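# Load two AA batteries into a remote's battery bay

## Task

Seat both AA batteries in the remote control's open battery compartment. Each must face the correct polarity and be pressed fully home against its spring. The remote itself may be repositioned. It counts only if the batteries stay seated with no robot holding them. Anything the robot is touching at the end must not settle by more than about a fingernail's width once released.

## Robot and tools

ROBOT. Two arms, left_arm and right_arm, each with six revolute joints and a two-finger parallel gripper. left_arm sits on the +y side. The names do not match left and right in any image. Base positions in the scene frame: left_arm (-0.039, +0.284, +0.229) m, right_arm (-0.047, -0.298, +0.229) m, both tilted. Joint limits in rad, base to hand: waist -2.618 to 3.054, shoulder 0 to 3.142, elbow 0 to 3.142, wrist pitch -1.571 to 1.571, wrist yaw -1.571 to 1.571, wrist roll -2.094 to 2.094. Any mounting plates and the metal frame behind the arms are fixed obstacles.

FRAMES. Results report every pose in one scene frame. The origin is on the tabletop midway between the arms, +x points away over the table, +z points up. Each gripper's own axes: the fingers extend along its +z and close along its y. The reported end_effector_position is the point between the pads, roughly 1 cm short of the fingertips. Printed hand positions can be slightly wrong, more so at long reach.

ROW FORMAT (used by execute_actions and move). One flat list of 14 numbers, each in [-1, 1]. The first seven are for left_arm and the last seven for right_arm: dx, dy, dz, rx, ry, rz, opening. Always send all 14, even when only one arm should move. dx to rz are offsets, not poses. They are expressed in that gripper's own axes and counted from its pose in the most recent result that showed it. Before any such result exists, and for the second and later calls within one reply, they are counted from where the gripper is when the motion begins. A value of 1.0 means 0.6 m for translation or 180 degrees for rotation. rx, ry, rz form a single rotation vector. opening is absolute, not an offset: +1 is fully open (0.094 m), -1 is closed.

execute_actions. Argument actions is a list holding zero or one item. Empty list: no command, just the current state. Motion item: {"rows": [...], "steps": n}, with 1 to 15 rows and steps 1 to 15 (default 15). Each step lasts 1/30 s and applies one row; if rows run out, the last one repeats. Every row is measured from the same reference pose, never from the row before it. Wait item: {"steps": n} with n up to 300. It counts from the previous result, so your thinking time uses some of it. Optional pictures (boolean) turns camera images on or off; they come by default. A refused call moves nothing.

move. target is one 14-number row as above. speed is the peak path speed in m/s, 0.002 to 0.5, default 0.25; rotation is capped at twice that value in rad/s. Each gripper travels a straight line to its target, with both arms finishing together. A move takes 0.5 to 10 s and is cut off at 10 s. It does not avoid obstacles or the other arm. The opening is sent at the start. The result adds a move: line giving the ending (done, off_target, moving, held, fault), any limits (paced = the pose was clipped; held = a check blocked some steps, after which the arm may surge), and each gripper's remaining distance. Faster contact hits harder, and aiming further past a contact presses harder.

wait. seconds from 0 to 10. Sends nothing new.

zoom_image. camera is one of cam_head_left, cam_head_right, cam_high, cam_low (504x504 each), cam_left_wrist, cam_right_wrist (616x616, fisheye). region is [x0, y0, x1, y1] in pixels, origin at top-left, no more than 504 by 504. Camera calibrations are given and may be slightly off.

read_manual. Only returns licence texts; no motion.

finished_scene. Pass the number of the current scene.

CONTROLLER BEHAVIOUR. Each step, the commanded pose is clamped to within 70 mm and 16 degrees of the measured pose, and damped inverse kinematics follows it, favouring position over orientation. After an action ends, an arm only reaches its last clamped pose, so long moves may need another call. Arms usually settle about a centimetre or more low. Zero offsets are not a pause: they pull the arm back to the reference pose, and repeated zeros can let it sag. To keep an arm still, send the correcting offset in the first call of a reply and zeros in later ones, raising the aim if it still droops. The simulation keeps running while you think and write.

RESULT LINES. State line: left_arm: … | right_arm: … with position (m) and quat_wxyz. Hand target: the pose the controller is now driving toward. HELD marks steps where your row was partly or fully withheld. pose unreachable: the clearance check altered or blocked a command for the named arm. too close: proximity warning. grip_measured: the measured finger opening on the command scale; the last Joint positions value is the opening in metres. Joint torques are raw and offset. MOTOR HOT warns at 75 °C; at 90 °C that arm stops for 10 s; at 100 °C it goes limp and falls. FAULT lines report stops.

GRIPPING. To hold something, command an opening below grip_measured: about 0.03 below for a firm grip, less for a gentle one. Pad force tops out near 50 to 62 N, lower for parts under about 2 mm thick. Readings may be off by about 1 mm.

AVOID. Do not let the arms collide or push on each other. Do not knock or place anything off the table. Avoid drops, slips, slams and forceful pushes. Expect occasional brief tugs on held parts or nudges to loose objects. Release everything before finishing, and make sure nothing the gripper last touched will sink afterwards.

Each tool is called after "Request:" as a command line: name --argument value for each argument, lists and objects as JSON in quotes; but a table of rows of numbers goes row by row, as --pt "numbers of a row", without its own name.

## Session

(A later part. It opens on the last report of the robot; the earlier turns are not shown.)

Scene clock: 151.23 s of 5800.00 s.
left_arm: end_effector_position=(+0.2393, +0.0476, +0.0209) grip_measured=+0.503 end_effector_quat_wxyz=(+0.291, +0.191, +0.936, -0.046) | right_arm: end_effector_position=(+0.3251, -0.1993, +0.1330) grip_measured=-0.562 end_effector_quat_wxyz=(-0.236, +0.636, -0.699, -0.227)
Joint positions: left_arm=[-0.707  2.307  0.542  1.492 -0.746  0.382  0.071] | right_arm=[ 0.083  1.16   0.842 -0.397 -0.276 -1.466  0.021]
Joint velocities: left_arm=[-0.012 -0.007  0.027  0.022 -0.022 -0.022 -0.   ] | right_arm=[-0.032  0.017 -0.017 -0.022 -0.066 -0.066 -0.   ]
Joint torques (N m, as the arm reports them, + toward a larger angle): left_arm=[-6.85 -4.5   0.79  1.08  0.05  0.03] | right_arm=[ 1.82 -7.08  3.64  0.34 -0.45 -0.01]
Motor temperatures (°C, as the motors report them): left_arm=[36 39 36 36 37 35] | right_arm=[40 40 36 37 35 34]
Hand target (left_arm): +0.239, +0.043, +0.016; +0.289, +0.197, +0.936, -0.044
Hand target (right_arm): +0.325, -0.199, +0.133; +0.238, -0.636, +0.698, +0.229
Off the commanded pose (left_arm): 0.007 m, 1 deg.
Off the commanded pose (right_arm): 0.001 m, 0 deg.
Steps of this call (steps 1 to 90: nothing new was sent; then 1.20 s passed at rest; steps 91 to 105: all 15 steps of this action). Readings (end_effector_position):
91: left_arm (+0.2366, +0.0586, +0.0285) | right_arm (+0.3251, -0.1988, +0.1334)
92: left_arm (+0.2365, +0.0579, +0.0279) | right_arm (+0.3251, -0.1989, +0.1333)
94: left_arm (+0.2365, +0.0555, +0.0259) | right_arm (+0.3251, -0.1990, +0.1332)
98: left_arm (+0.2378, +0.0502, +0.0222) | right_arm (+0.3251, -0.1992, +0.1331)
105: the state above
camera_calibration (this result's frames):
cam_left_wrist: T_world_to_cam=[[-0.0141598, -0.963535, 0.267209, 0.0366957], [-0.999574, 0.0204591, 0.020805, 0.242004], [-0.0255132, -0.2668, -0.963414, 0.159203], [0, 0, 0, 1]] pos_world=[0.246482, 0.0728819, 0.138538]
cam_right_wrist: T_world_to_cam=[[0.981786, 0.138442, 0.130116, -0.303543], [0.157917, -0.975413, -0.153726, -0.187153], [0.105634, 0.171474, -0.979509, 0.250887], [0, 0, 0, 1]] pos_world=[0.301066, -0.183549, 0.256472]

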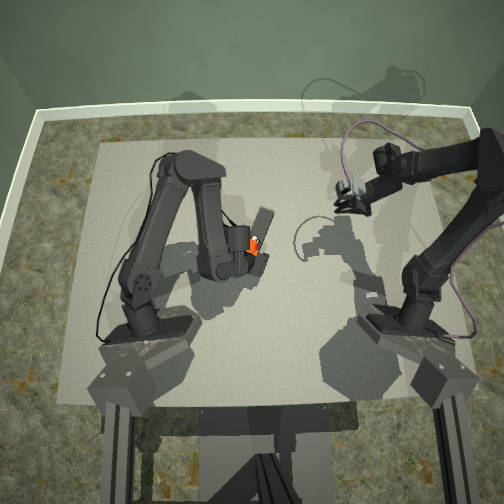

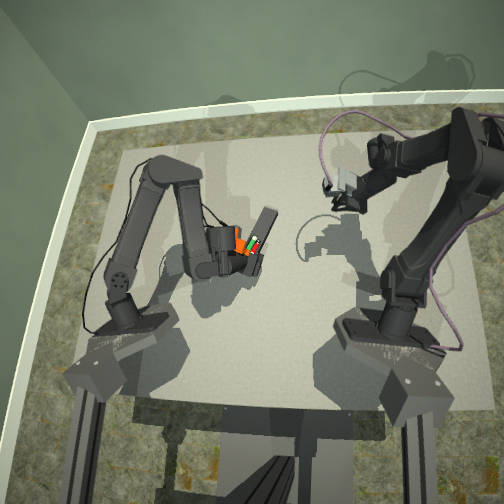

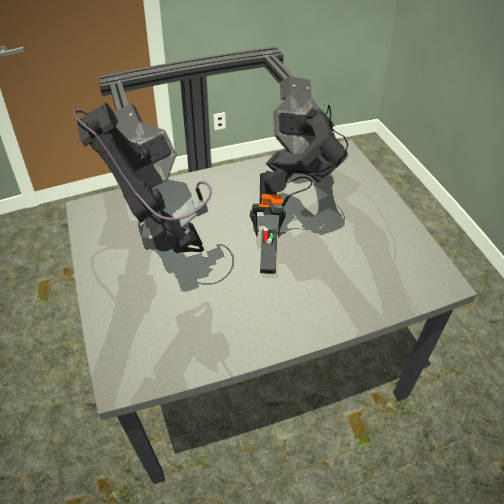

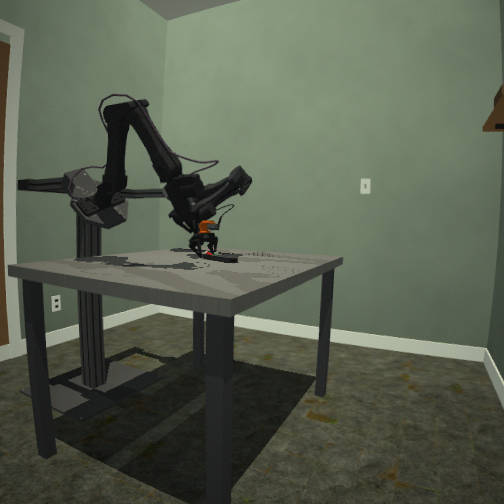

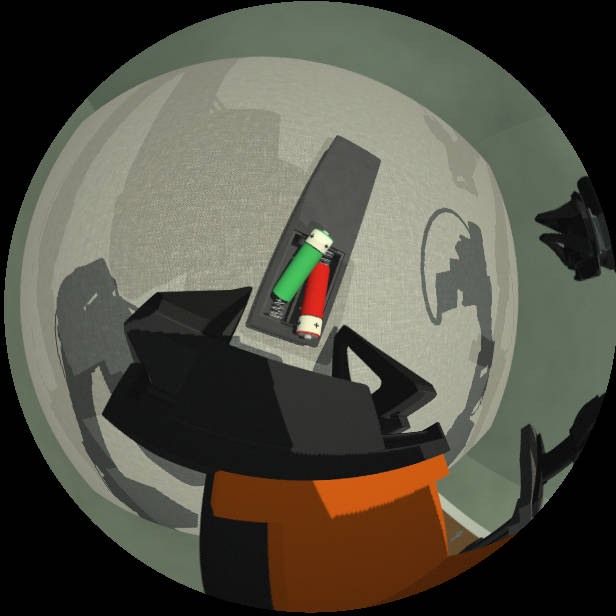

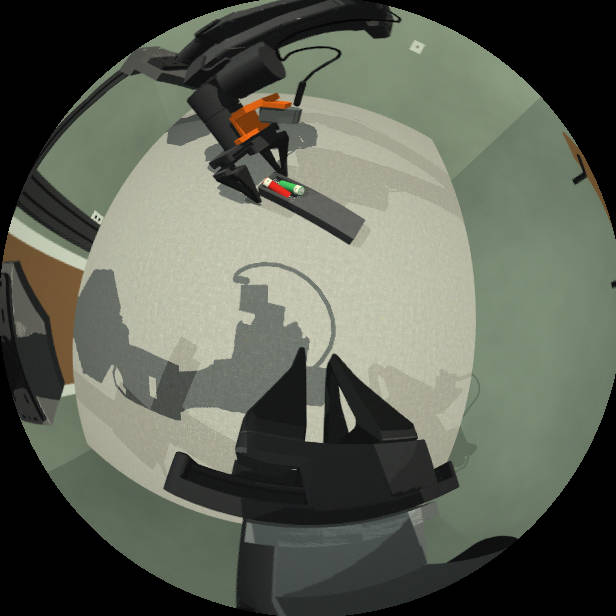

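Centred well enough; closing slowly.

Request:
execute_actions --actions '[{"rows":[[0,-0.004,0.004,0,0,0,0.44,0,0,0,0,0,0,-0.56],[0,-0.004,0.004,0,0,0,0.38,0,0,0,0,0,0,-0.56],[0,-0.004,0.004,0,0,0,0.32,0,0,0,0,0,0,-0.56],[0,-0.004,0.004,0,0,0,0.27,0,0,0,0,0,0,-0.56],[0,-0.004,0.004,0,0,0,0.23,0,0,0,0,0,0,-0.56],[0,-0.004,0.004,0,0,0,0.2,0,0,0,0,0,0,-0.56],[0,-0.004,0.004,0,0,0,0.17,0,0,0,0,0,0,-0.56],[0,-0.004,0.004,0,0,0,0.14,0,0,0,0,0,0,-0.56],[0,-0.004,0.004,0,0,0,0.11,0,0,0,0,0,0,-0.56],[0,-0.004,0.004,0,0,0,0.09,0,0,0,0,0,0,-0.56],[0,-0.004,0.004,0,0,0,0.07,0,0,0,0,0,0,-0.56],[0,-0.004,0.004,0,0,0,0.05,0,0,0,0,0,0,-0.56],[0,-0.004,0.004,0,0,0,0.03,0,0,0,0,0,0,-0.56],[0,-0.004,0.004,0,0,0,0.01,0,0,0,0,0,0,-0.56],[0,-0.004,0.004,0,0,0,-0.02,0,0,0,0,0,0,-0.56]],"steps":15}]' --pictures false

Request:
wait --seconds 0.2

Scene clock: 155.27 s of 5800.00 s.
left_arm: end_effector_position=(+0.2393, +0.0476, +0.0209) grip_measured=+0.033 end_effector_quat_wxyz=(+0.291, +0.191, +0.936, -0.046) | right_arm: end_effector_position=(+0.3252, -0.1998, +0.1326) grip_measured=-0.562 end_effector_quat_wxyz=(-0.235, +0.636, -0.699, -0.226)
Joint positions: left_arm=[-0.707  2.307  0.542  1.492 -0.746  0.382  0.049] | right_arm=[ 0.083  1.16   0.842 -0.397 -0.272 -1.466  0.021]
Joint velocities: left_arm=[-0.007 -0.012  0.007 -0.051 -0.037 -0.037 -0.   ] | right_arm=[-0.002 -0.012  0.002 -0.007 -0.022 -0.007 -0.001]
Joint torques (N m, as the arm reports them, + toward a larger angle): left_arm=[-7.02 -5.04  0.11  1.19  0.05  0.02] | right_arm=[ 1.84 -7.06  3.62  0.34 -0.46 -0.01]
Motor temperatures (°C, as the motors report them): left_arm=[36 39 36 36 37 35] | right_arm=[40 40 36 37 35 34]
Hand target (left_arm): +0.240, +0.045, +0.019; +0.291, +0.191, +0.936, -0.046
Hand target (right_arm): +0.325, -0.199, +0.133; +0.236, -0.636, +0.699, +0.227
Off the commanded pose (left_arm): 0.003 m, 0 deg.
Off the commanded pose (right_arm): 0.001 m, 0 deg.
Steps of this call (steps 1 to 90: nothing new was sent; then 0.53 s passed at rest; steps 91 to 105: all 15 steps of this action). Readings (end_effector_position):
91: left_arm (+0.2393, +0.0476, +0.0209) | right_arm (+0.3251, -0.1993, +0.1329)
92: left_arm (+0.2393, +0.0476, +0.0209) | right_arm (+0.3251, -0.1994, +0.1329)
94: left_arm (+0.2393, +0.0476, +0.0209) | right_arm (+0.3251, -0.1996, +0.1327)
98: left_arm (+0.2393, +0.0476, +0.0209) | right_arm (+0.3251, -0.1997, +0.1326)
105: the state above

Scene clock: 155.47 s of 5800.00 s.
left_arm: end_effector_position=(+0.2393, +0.0476, +0.0209) grip_measured=+0.033 end_effector_quat_wxyz=(+0.291, +0.191, +0.936, -0.046) | right_arm: end_effector_position=(+0.3252, -0.1998, +0.1326) grip_measured=-0.562 end_effector_quat_wxyz=(-0.235, +0.636, -0.699, -0.226)
Joint positions: left_arm=[-0.707  2.307  0.542  1.492 -0.746  0.382  0.049] | right_arm=[ 0.083  1.16   0.842 -0.397 -0.272 -1.466  0.021]
Joint velocities: left_arm=[-0.002 -0.012 -0.017 -0.037 -0.007 -0.051 -0.   ] | right_arm=[-0.002  0.002 -0.007  0.037 -0.007  0.037 -0.001]
Joint torques (N m, as the arm reports them, + toward a larger angle): left_arm=[-6.96 -5.04 -0.03  1.2   0.06  0.01] | right_arm=[ 1.81 -7.08  3.61  0.35 -0.44  0.  ]
Motor temperatures (°C, as the motors report them): left_arm=[36 39 36 36 37 35] | right_arm=[40 40 36 37 35 34]
Hand target (left_arm): +0.240, +0.045, +0.019; +0.291, +0.191, +0.936, -0.046
Hand target (right_arm): +0.325, -0.199, +0.133; +0.236, -0.636, +0.699, +0.227
Off the commanded pose (left_arm): 0.003 m, 0 deg.
Off the commanded pose (right_arm): 0.001 m, 0 deg.
Steps of this call (steps 1 to 6: nothing new was sent). Readings (end_effector_position):
1: left_arm (+0.2393, +0.0476, +0.0209) | right_arm (+0.3252, -0.1998, +0.1326)
2: left_arm (+0.2393, +0.0476, +0.0209) | right_arm (+0.3252, -0.1998, +0.1326)
4: left_arm (+0.2393, +0.0476, +0.0209) | right_arm (+0.3252, -0.1998, +0.1326)
6: the state above
camera_calibration (this result's frames):
cam_left_wrist: T_world_to_cam=[[-0.0144835, -0.963584, 0.267013, 0.0367796], [-0.999569, 0.0207698, 0.0207338, 0.241989], [-0.0255246, -0.266598, -0.96347, 0.159198], [0, 0, 0, 1]] pos_world=[0.246481, 0.0728559, 0.138544]
cam_right_wrist: T_world_to_cam=[[0.981814, 0.138758, 0.129565, -0.303304], [0.157736, -0.97602, -0.150012, -0.188297], [0.105643, 0.167721, -0.980158, 0.2499], [0, 0, 0, 1]] pos_world=[0.301089, -0.18361, 0.255993]

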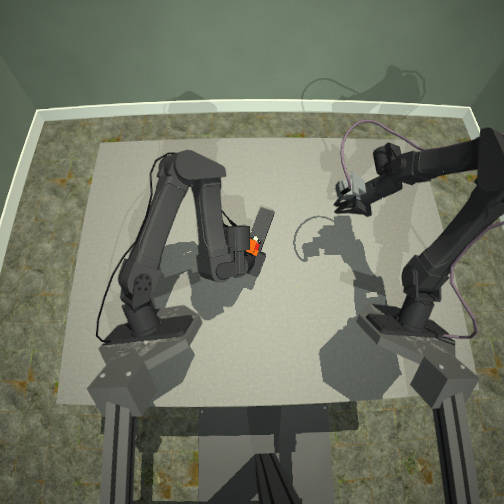

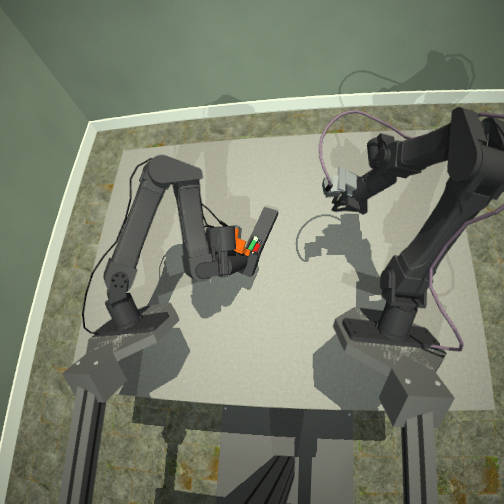

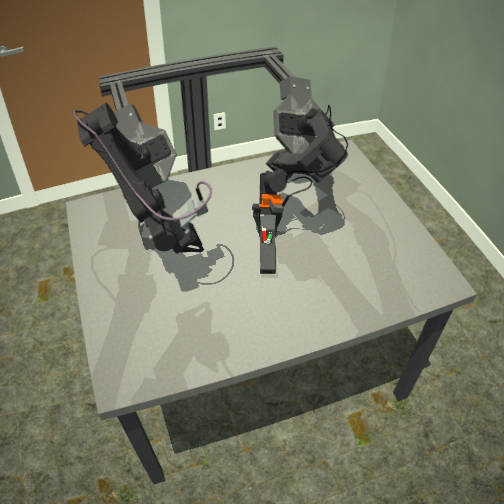

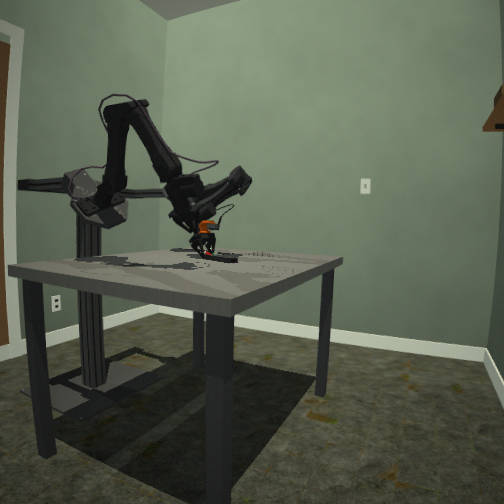

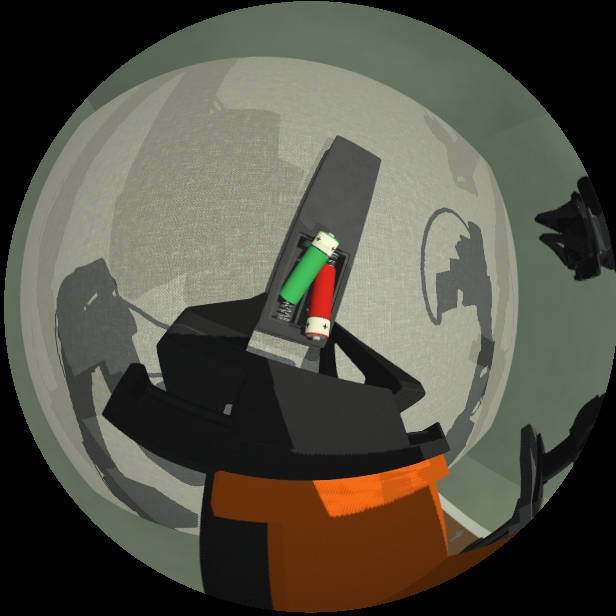

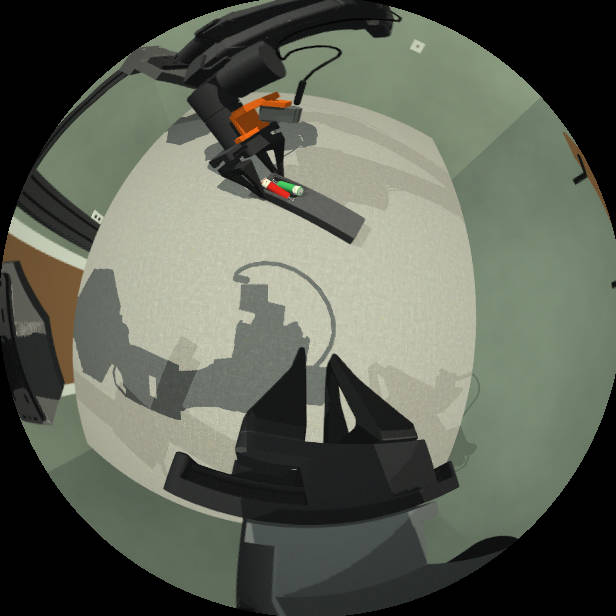

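Request:
move --target '[-0.107,0.092,0.066,0.225,-0.01,0.33,-0.02,0,0,0,0,0,0,-0.56]' --speed 0.13

Scene clock: 163.73 s of 5800.00 s.
left_arm: end_effector_position=(+0.3311, +0.0744, +0.0223) grip_measured=+0.034 end_effector_quat_wxyz=(+0.209, +0.705, +0.649, -0.194) | right_arm: end_effector_position=(+0.3252, -0.2004, +0.1321) grip_measured=-0.562 end_effector_quat_wxyz=(-0.234, +0.637, -0.700, -0.224)
Joint positions: left_arm=[-0.32   1.746  0.974  0.028  0.014  1.478  0.049] | right_arm=[ 0.083  1.16   0.842 -0.397 -0.268 -1.466  0.021]
Joint velocities: left_arm=[ 0.007 -0.002 -0.002 -0.066  0.022  0.037 -0.001] | right_arm=[ 0.017  0.017 -0.012  0.022  0.051 -0.081  0.001]
Joint torques (N m, as the arm reports them, + toward a larger angle): left_arm=[-5.24 -7.95  3.11  0.23  0.45  0.14] | right_arm=[ 1.83 -7.09  3.61  0.35 -0.44 -0.01]
Motor temperatures (°C, as the motors report them): left_arm=[36 39 36 36 37 35] | right_arm=[39 40 36 37 35 34]
Hand target (left_arm): +0.334, +0.071, +0.024; +0.212, +0.707, +0.643, -0.204
Hand target (right_arm): +0.325, -0.200, +0.133; +0.235, -0.636, +0.699, +0.226
Off the commanded pose (left_arm): 0.006 m, 2 deg.
Off the commanded pose (right_arm): 0.001 m, 0 deg.
move: done
camera_calibration (this result's frames):
cam_left_wrist: T_world_to_cam=[[-0.922705, -0.299506, 0.242716, 0.315363], [-0.300246, 0.953225, 0.03485, 0.0318947], [-0.241801, -0.0407182, -0.969471, 0.224959], [0, 0, 0, 1]] pos_world=[0.354959, 0.0732103, 0.140436]
cam_right_wrist: T_world_to_cam=[[0.981845, 0.139103, 0.128958, -0.303041], [0.157537, -0.976672, -0.145924, -0.189551], [0.105651, 0.16359, -0.980855, 0.24881], [0, 0, 0, 1]] pos_world=[0.301113, -0.183678, 0.255466]

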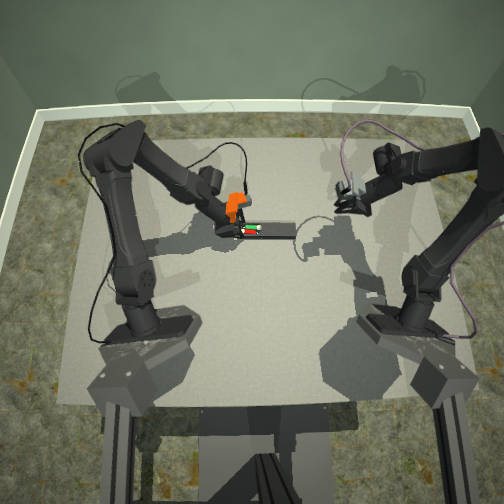

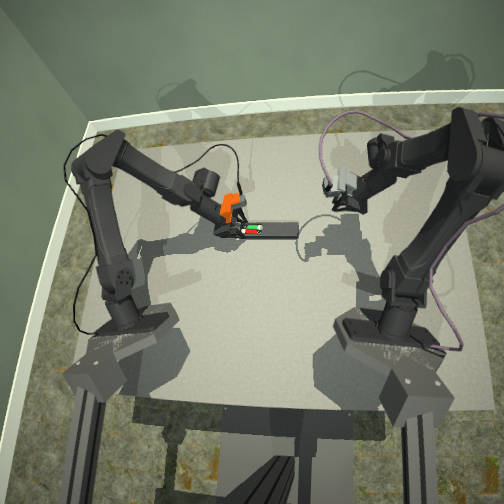

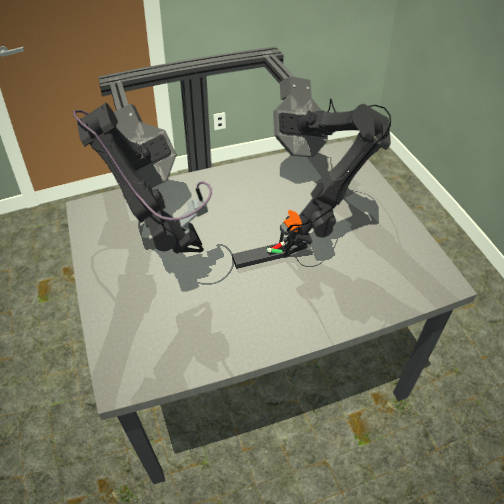

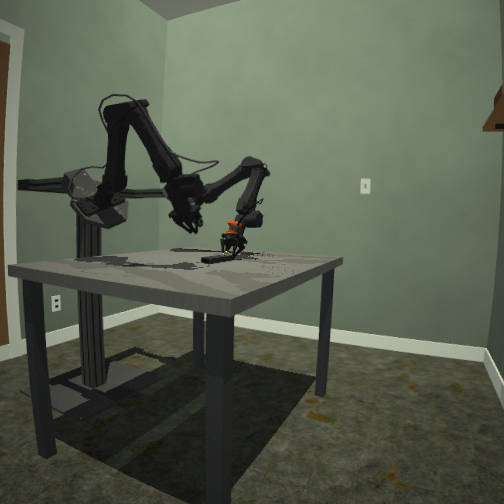

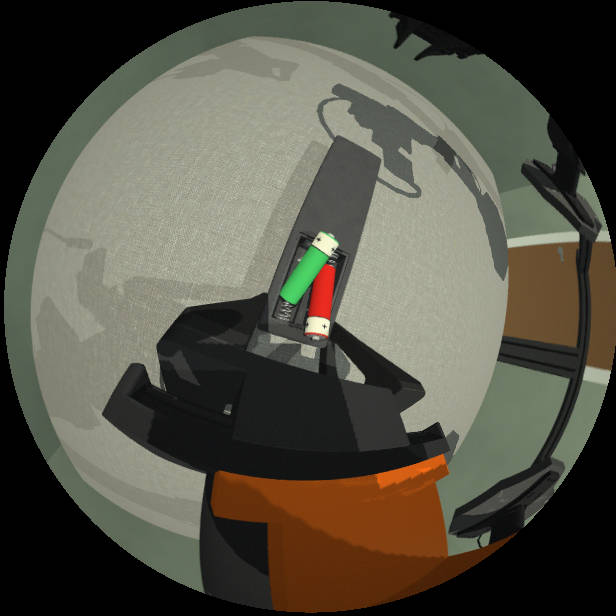

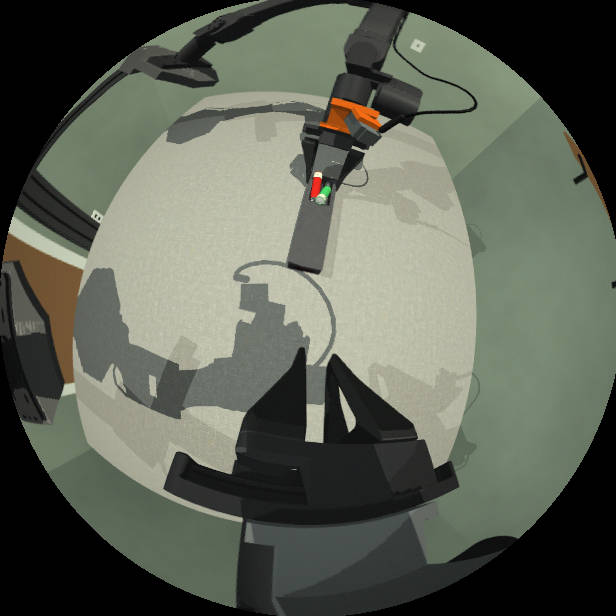

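Request:
move --target '[0,0,0,0,0,0,-0.02,-0.2,0.026,0.255,-0.004,-0.04,-0.012,-0.5]' --speed 0.2

Scene clock: 169.83 s of 5800.00 s.
left_arm: end_effector_position=(+0.3309, +0.0744, +0.0223) grip_measured=+0.034 end_effector_quat_wxyz=(+0.209, +0.706, +0.649, -0.194) | right_arm: end_effector_position=(+0.3195, -0.0201, +0.0804) grip_measured=-0.502 end_effector_quat_wxyz=(-0.268, +0.641, -0.670, -0.262)
Joint positions: left_arm=[-0.32   1.746  0.974  0.027  0.014  1.48   0.049] | right_arm=[ 0.48   1.722  0.96   0.091 -0.073 -1.252  0.023]
Joint velocities: left_arm=[-0.017 -0.012 -0.007 -0.022 -0.022 -0.051 -0.001] | right_arm=[ 0.002 -0.007 -0.007  0.007  0.022  0.007 -0.   ]
Joint torques (N m, as the arm reports them, + toward a larger angle): left_arm=[-5.26 -8.46  1.34  0.51  0.25  0.  ] | right_arm=[ 6.72 -7.    3.73  0.65 -0.5   0.1 ]
Motor temperatures (°C, as the motors report them): left_arm=[36 39 36 36 37 35] | right_arm=[39 39 36 37 35 34]
Hand target (left_arm): +0.331, +0.074, +0.022; +0.209, +0.705, +0.649, -0.194
Hand target (right_arm): +0.325, -0.013, +0.085; -0.277, +0.636, -0.670, -0.265
Off the commanded pose (left_arm): 0.000 m, 0 deg.
Off the commanded pose (right_arm): 0.012 m, 1 deg.
After step 90, 1.50 s passed at rest.
move: off_target (right_arm)
camera_calibration (this result's frames):
cam_left_wrist: T_world_to_cam=[[-0.923109, -0.298283, 0.242687, 0.315246], [-0.298949, 0.953628, 0.0349769, 0.0313505], [-0.241866, -0.0402635, -0.969474, 0.224886], [0, 0, 0, 1]] pos_world=[0.354771, 0.0731905, 0.140418]
cam_right_wrist: T_world_to_cam=[[0.972516, 0.16827, 0.160925, -0.314893], [0.204706, -0.947246, -0.246618, -0.0265206], [0.110937, 0.272782, -0.955658, 0.167698], [0, 0, 0, 1]] pos_world=[0.293064, -0.0178794, 0.204396]

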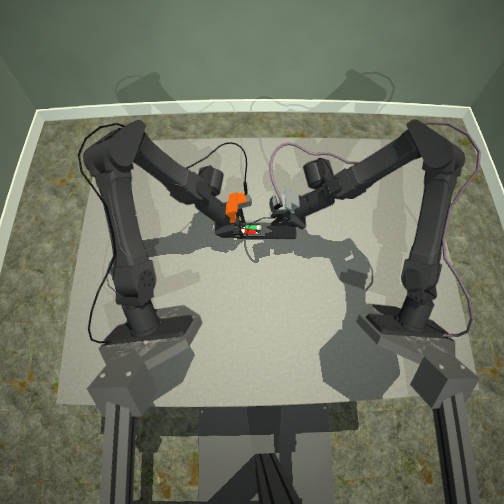

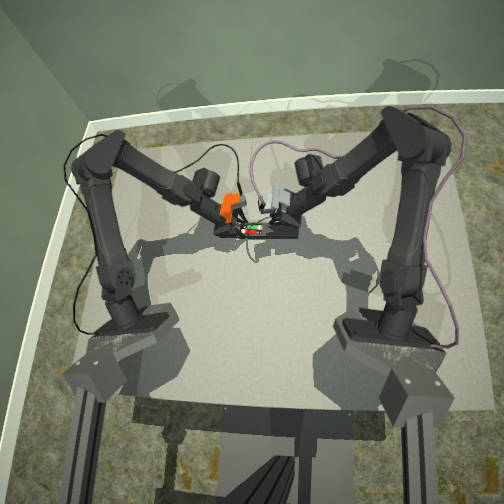

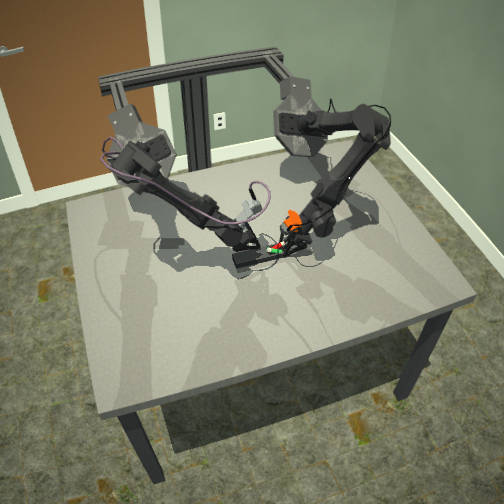

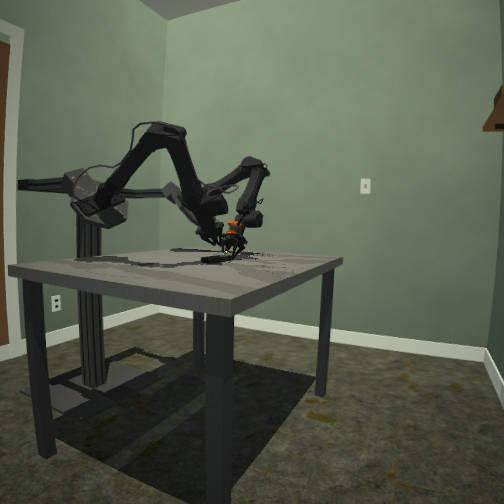

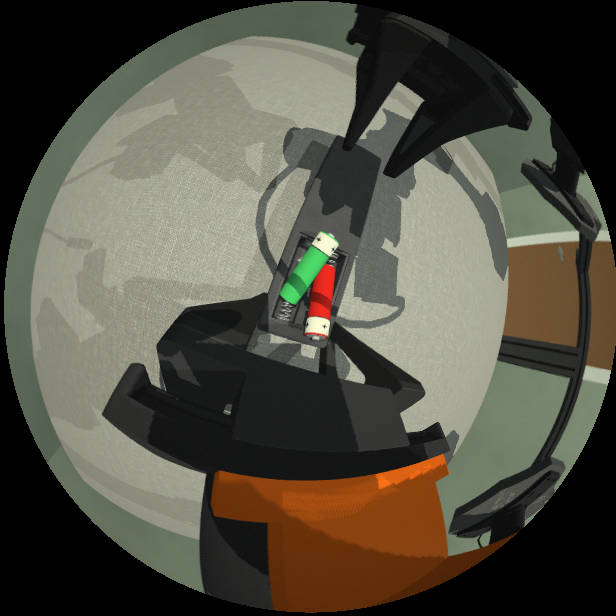

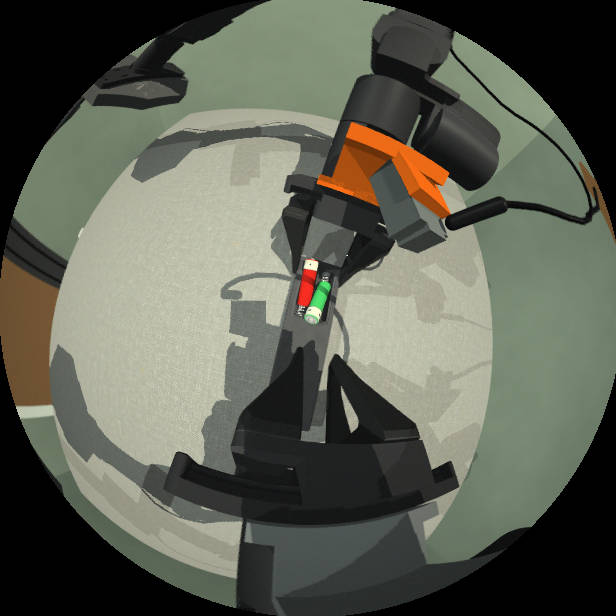

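Request:
zoom_image --camera "cam_right_wrist" --region '[250,240,380,370]'

Region (250, 240, 380, 370) of cam_right_wrist's 616x616 image, scaled by 3.877, with more detail than that image has.

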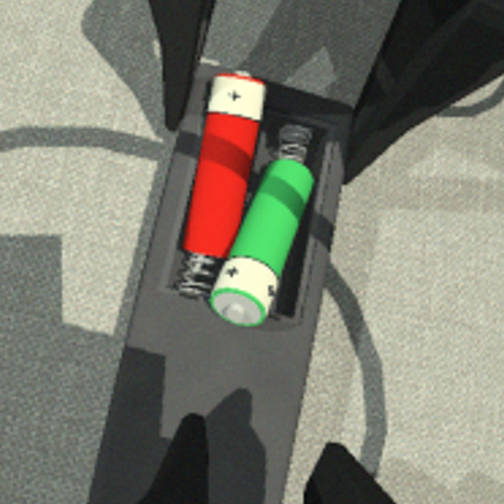

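Request:
move --target '[0,0,0,0,0,0,-0.02,-0.016,-0.008,0.072,0,-0.004,0,-0.42]' --speed 0.06

Request:
zoom_image --camera "cam_right_wrist" --region '[250,250,380,380]'

Scene clock: 177.47 s of 5800.00 s.
left_arm: end_effector_position=(+0.3309, +0.0744, +0.0223) grip_measured=+0.034 end_effector_quat_wxyz=(+0.209, +0.706, +0.649, -0.194) | right_arm: end_effector_position=(+0.3214, +0.0061, +0.0500) grip_measured=-0.422 end_effector_quat_wxyz=(-0.262, +0.643, -0.670, -0.262)
Joint positions: left_arm=[-0.32   1.746  0.974  0.027  0.014  1.48   0.049] | right_arm=[ 0.484  1.883  1.061  0.139 -0.063 -1.249  0.027]
Joint velocities: left_arm=[ 0.007 -0.012 -0.002 -0.037 -0.037 -0.007 -0.001] | right_arm=[-0.012 -0.007  0.012 -0.007 -0.051  0.081  0.   ]
Joint torques (N m, as the arm reports them, + toward a larger angle): left_arm=[-5.25 -8.45  1.35  0.5   0.25  0.01] | right_arm=[ 7.99 -7.29  3.62  0.63 -0.48  0.11]
Motor temperatures (°C, as the motors report them): left_arm=[36 40 36 36 37 35] | right_arm=[39 39 36 37 35 34]
Hand target (left_arm): +0.331, +0.074, +0.022; +0.209, +0.706, +0.649, -0.194
Hand target (right_arm): +0.326, +0.016, +0.056; -0.272, +0.639, -0.668, -0.266
Off the commanded pose (left_arm): 0.000 m, 0 deg.
Off the commanded pose (right_arm): 0.013 m, 1 deg.
After step 90, 3.60 s passed at rest.
move: off_target (right_arm)
camera_calibration (this result's frames):
cam_left_wrist: T_world_to_cam=[[-0.923109, -0.298283, 0.242687, 0.315246], [-0.298949, 0.953628, 0.0349769, 0.0313505], [-0.241866, -0.0402635, -0.969474, 0.224886], [0, 0, 0, 1]] pos_world=[0.354771, 0.0731905, 0.140418]
cam_right_wrist: T_world_to_cam=[[0.972642, 0.175472, 0.15224, -0.315866], [0.208492, -0.948397, -0.238902, -0.0111791], [0.102463, 0.264107, -0.959035, 0.134237], [0, 0, 0, 1]] pos_world=[0.295801, 0.00937066, 0.174155]

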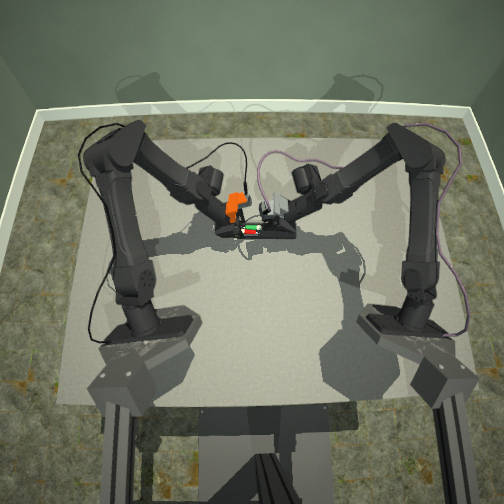

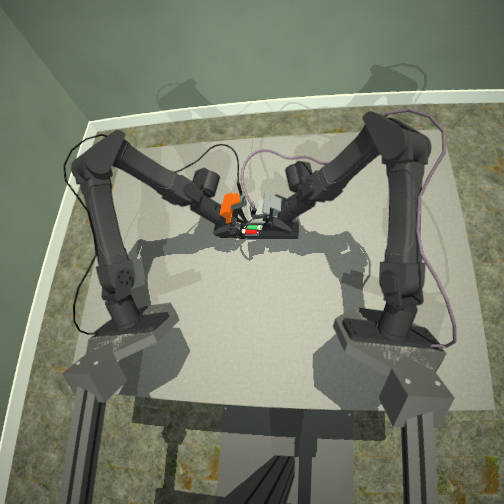

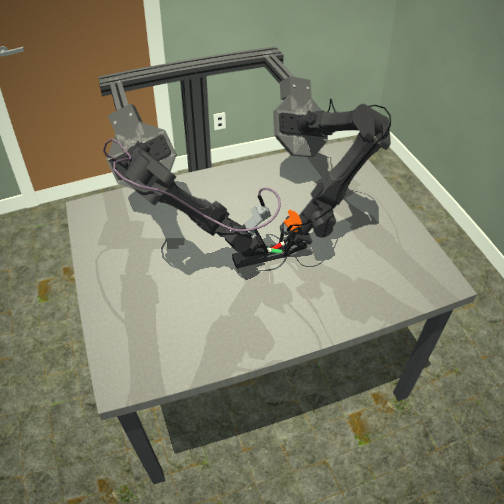

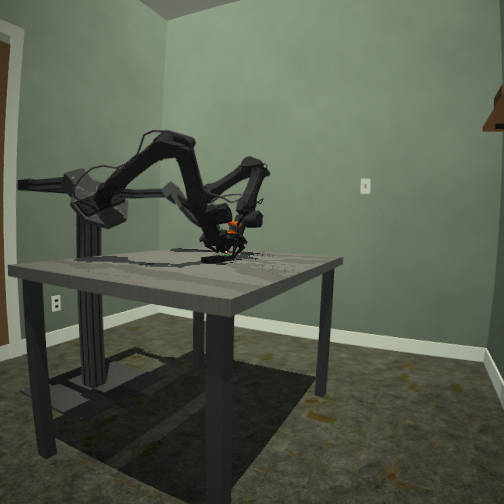

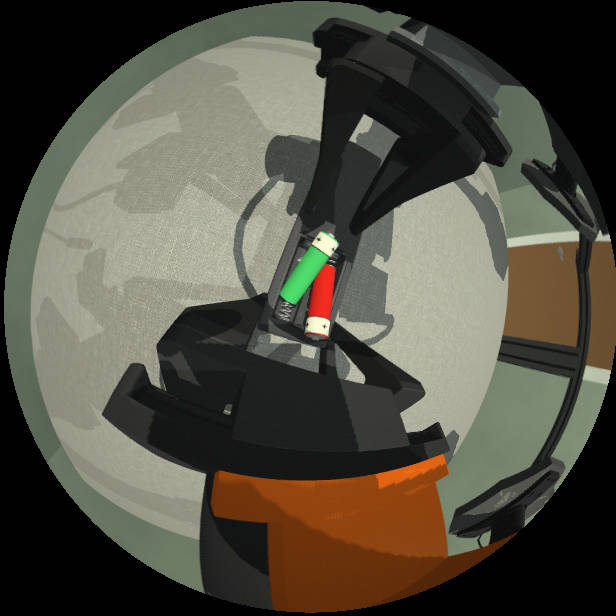

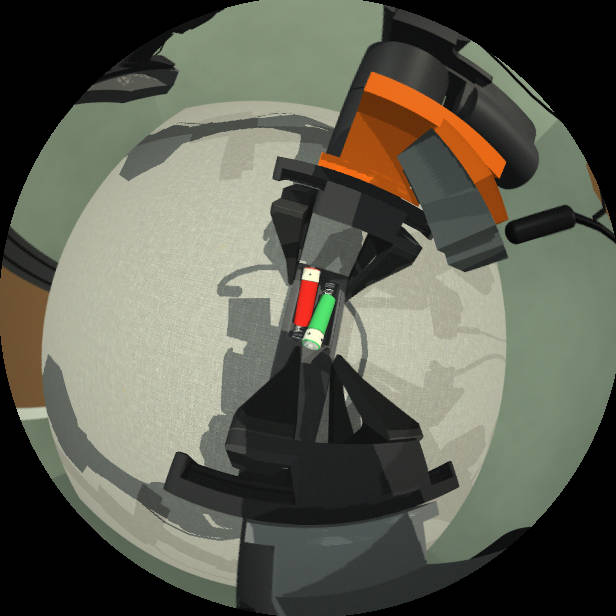

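Region (250, 250, 380, 380) of cam_right_wrist's 616x616 image, scaled by 3.877, with more detail than that image has.

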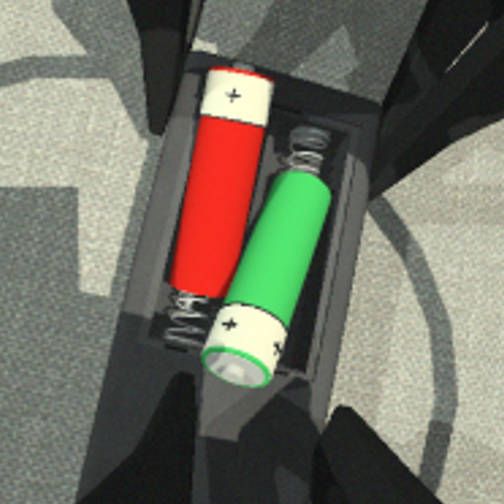

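Request:
execute_actions --actions '[{"rows":[[0,0,0,0,0,0,-0.02,-0.02,-0.007,0.006,0,-0.007,0,-0.38],[0,0,0,0,0,0,-0.02,-0.021,-0.007,0.008,0,-0.008,0,-0.38],[0,0,0,0,0,0,-0.02,-0.022,-0.007,0.01,0,-0.009,0,-0.38],[0,0,0,0,0,0,-0.02,-0.023,-0.007,0.012,0,-0.01,0,-0.38],[0,0,0,0,0,0,-0.02,-0.024,-0.007,0.014,0,-0.011,0,-0.38],[0,0,0,0,0,0,-0.02,-0.025,-0.007,0.016,0,-0.012,0,-0.38],[0,0,0,0,0,0,-0.02,-0.026,-0.007,0.018,0,-0.013,0,-0.38],[0,0,0,0,0,0,-0.02,-0.026,-0.007,0.019,0,-0.013,0,-0.38]],"steps":15}]'

Request:
zoom_image --camera "cam_right_wrist" --region '[250,260,380,390]'

Scene clock: 182.07 s of 5800.00 s.
left_arm: end_effector_position=(+0.3309, +0.0744, +0.0223) grip_measured=+0.034 end_effector_quat_wxyz=(+0.209, +0.706, +0.649, -0.194) | right_arm: end_effector_position=(+0.3240, +0.0120, +0.0441) grip_measured=-0.382 end_effector_quat_wxyz=(-0.262, +0.643, -0.671, -0.262)
Joint positions: left_arm=[-0.32   1.746  0.974  0.027  0.014  1.48   0.049] | right_arm=[ 0.484  1.916  1.091  0.143 -0.063 -1.248  0.029]
Joint velocities: left_arm=[-0.012  0.012 -0.017 -0.007  0.037 -0.066 -0.   ] | right_arm=[-0.007  0.007  0.007  0.007  0.022 -0.022  0.001]
Joint torques (N m, as the arm reports them, + toward a larger angle): left_arm=[-5.26 -8.46  1.35  0.49  0.25  0.01] | right_arm=[ 8.27 -7.6   3.51  0.6  -0.7   0.1 ]
Motor temperatures (°C, as the motors report them): left_arm=[36 40 36 36 37 35] | right_arm=[40 39 36 37 35 34]
Hand target (left_arm): +0.331, +0.074, +0.022; +0.209, +0.706, +0.649, -0.194
Hand target (right_arm): +0.326, +0.025, +0.053; -0.275, +0.638, -0.665, -0.275
Off the commanded pose (left_arm): 0.000 m, 0 deg.
Off the commanded pose (right_arm): 0.016 m, 2 deg.
Steps of this call (steps 1 to 90: nothing new was sent; then 1.10 s passed at rest; steps 91 to 105: all 15 steps of this action). Readings (end_effector_position):
91: left_arm (+0.3309, +0.0744, +0.0223) | right_arm (+0.3220, +0.0062, +0.0502)
92: left_arm (+0.3309, +0.0744, +0.0223) | right_arm (+0.3227, +0.0065, +0.0501)
94: left_arm (+0.3309, +0.0744, +0.0223) | right_arm (+0.3250, +0.0077, +0.0497)
98: left_arm (+0.3309, +0.0744, +0.0223) | right_arm (+0.3269, +0.0106, +0.0471)
105: the state above
camera_calibration (this result's frames):
cam_left_wrist: T_world_to_cam=[[-0.923109, -0.298283, 0.242687, 0.315246], [-0.298949, 0.953628, 0.0349769, 0.0313505], [-0.241866, -0.0402635, -0.969474, 0.224886], [0, 0, 0, 1]] pos_world=[0.354771, 0.0731905, 0.140418]
cam_right_wrist: T_world_to_cam=[[0.972814, 0.174447, 0.152319, -0.318631], [0.207535, -0.948555, -0.239107, -0.00724961], [0.102771, 0.264218, -0.958972, 0.126637], [0, 0, 0, 1]] pos_world=[0.298459, 0.0152478, 0.168241]

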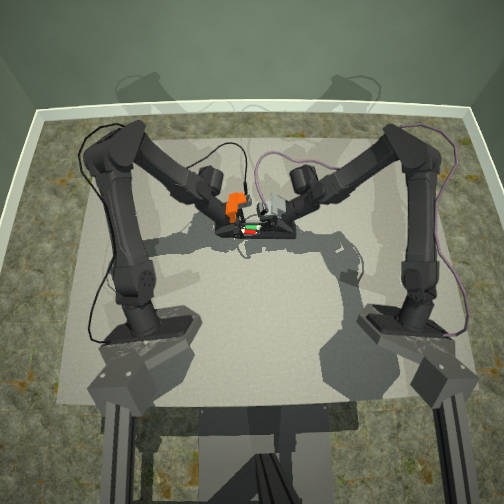

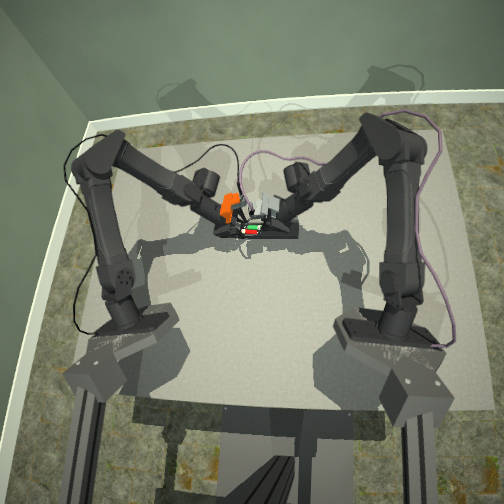

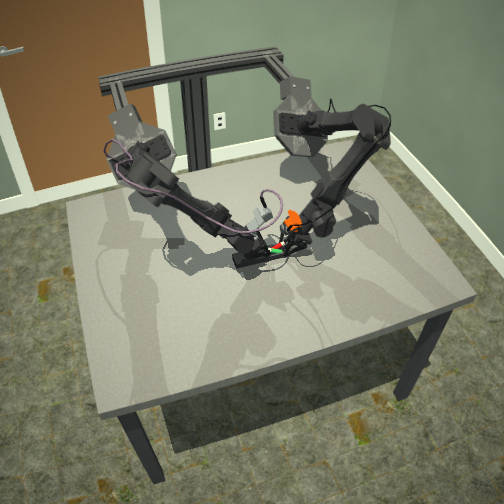

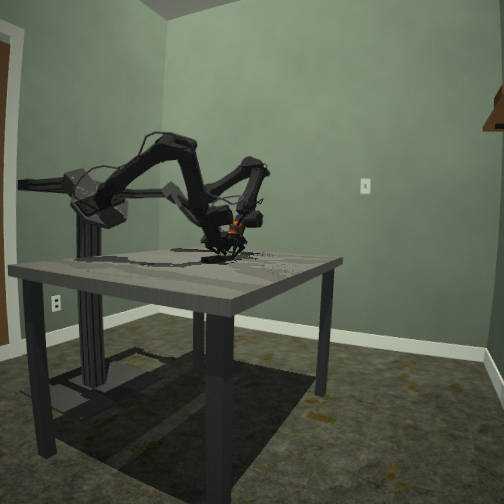

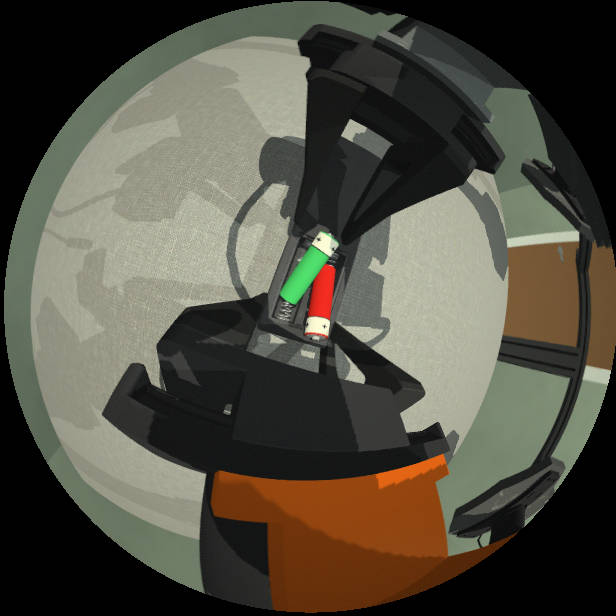

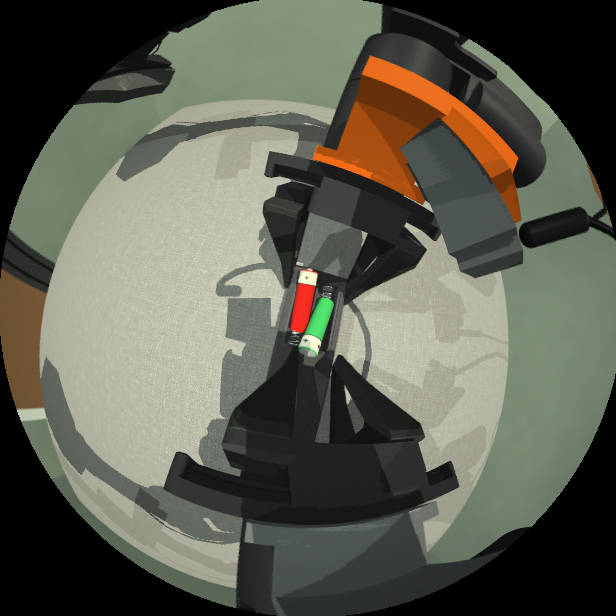

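Region (250, 260, 380, 390) of cam_right_wrist's 616x616 image, scaled by 3.877, with more detail than that image has.

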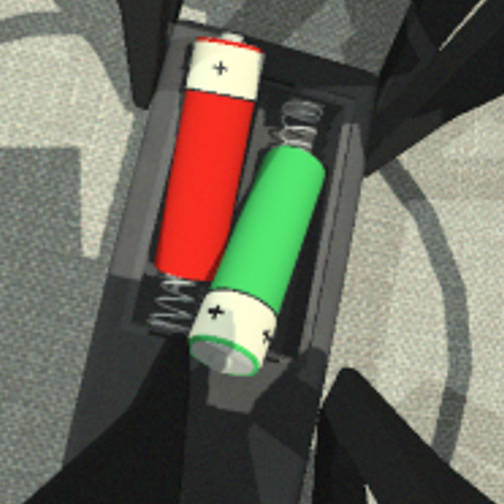

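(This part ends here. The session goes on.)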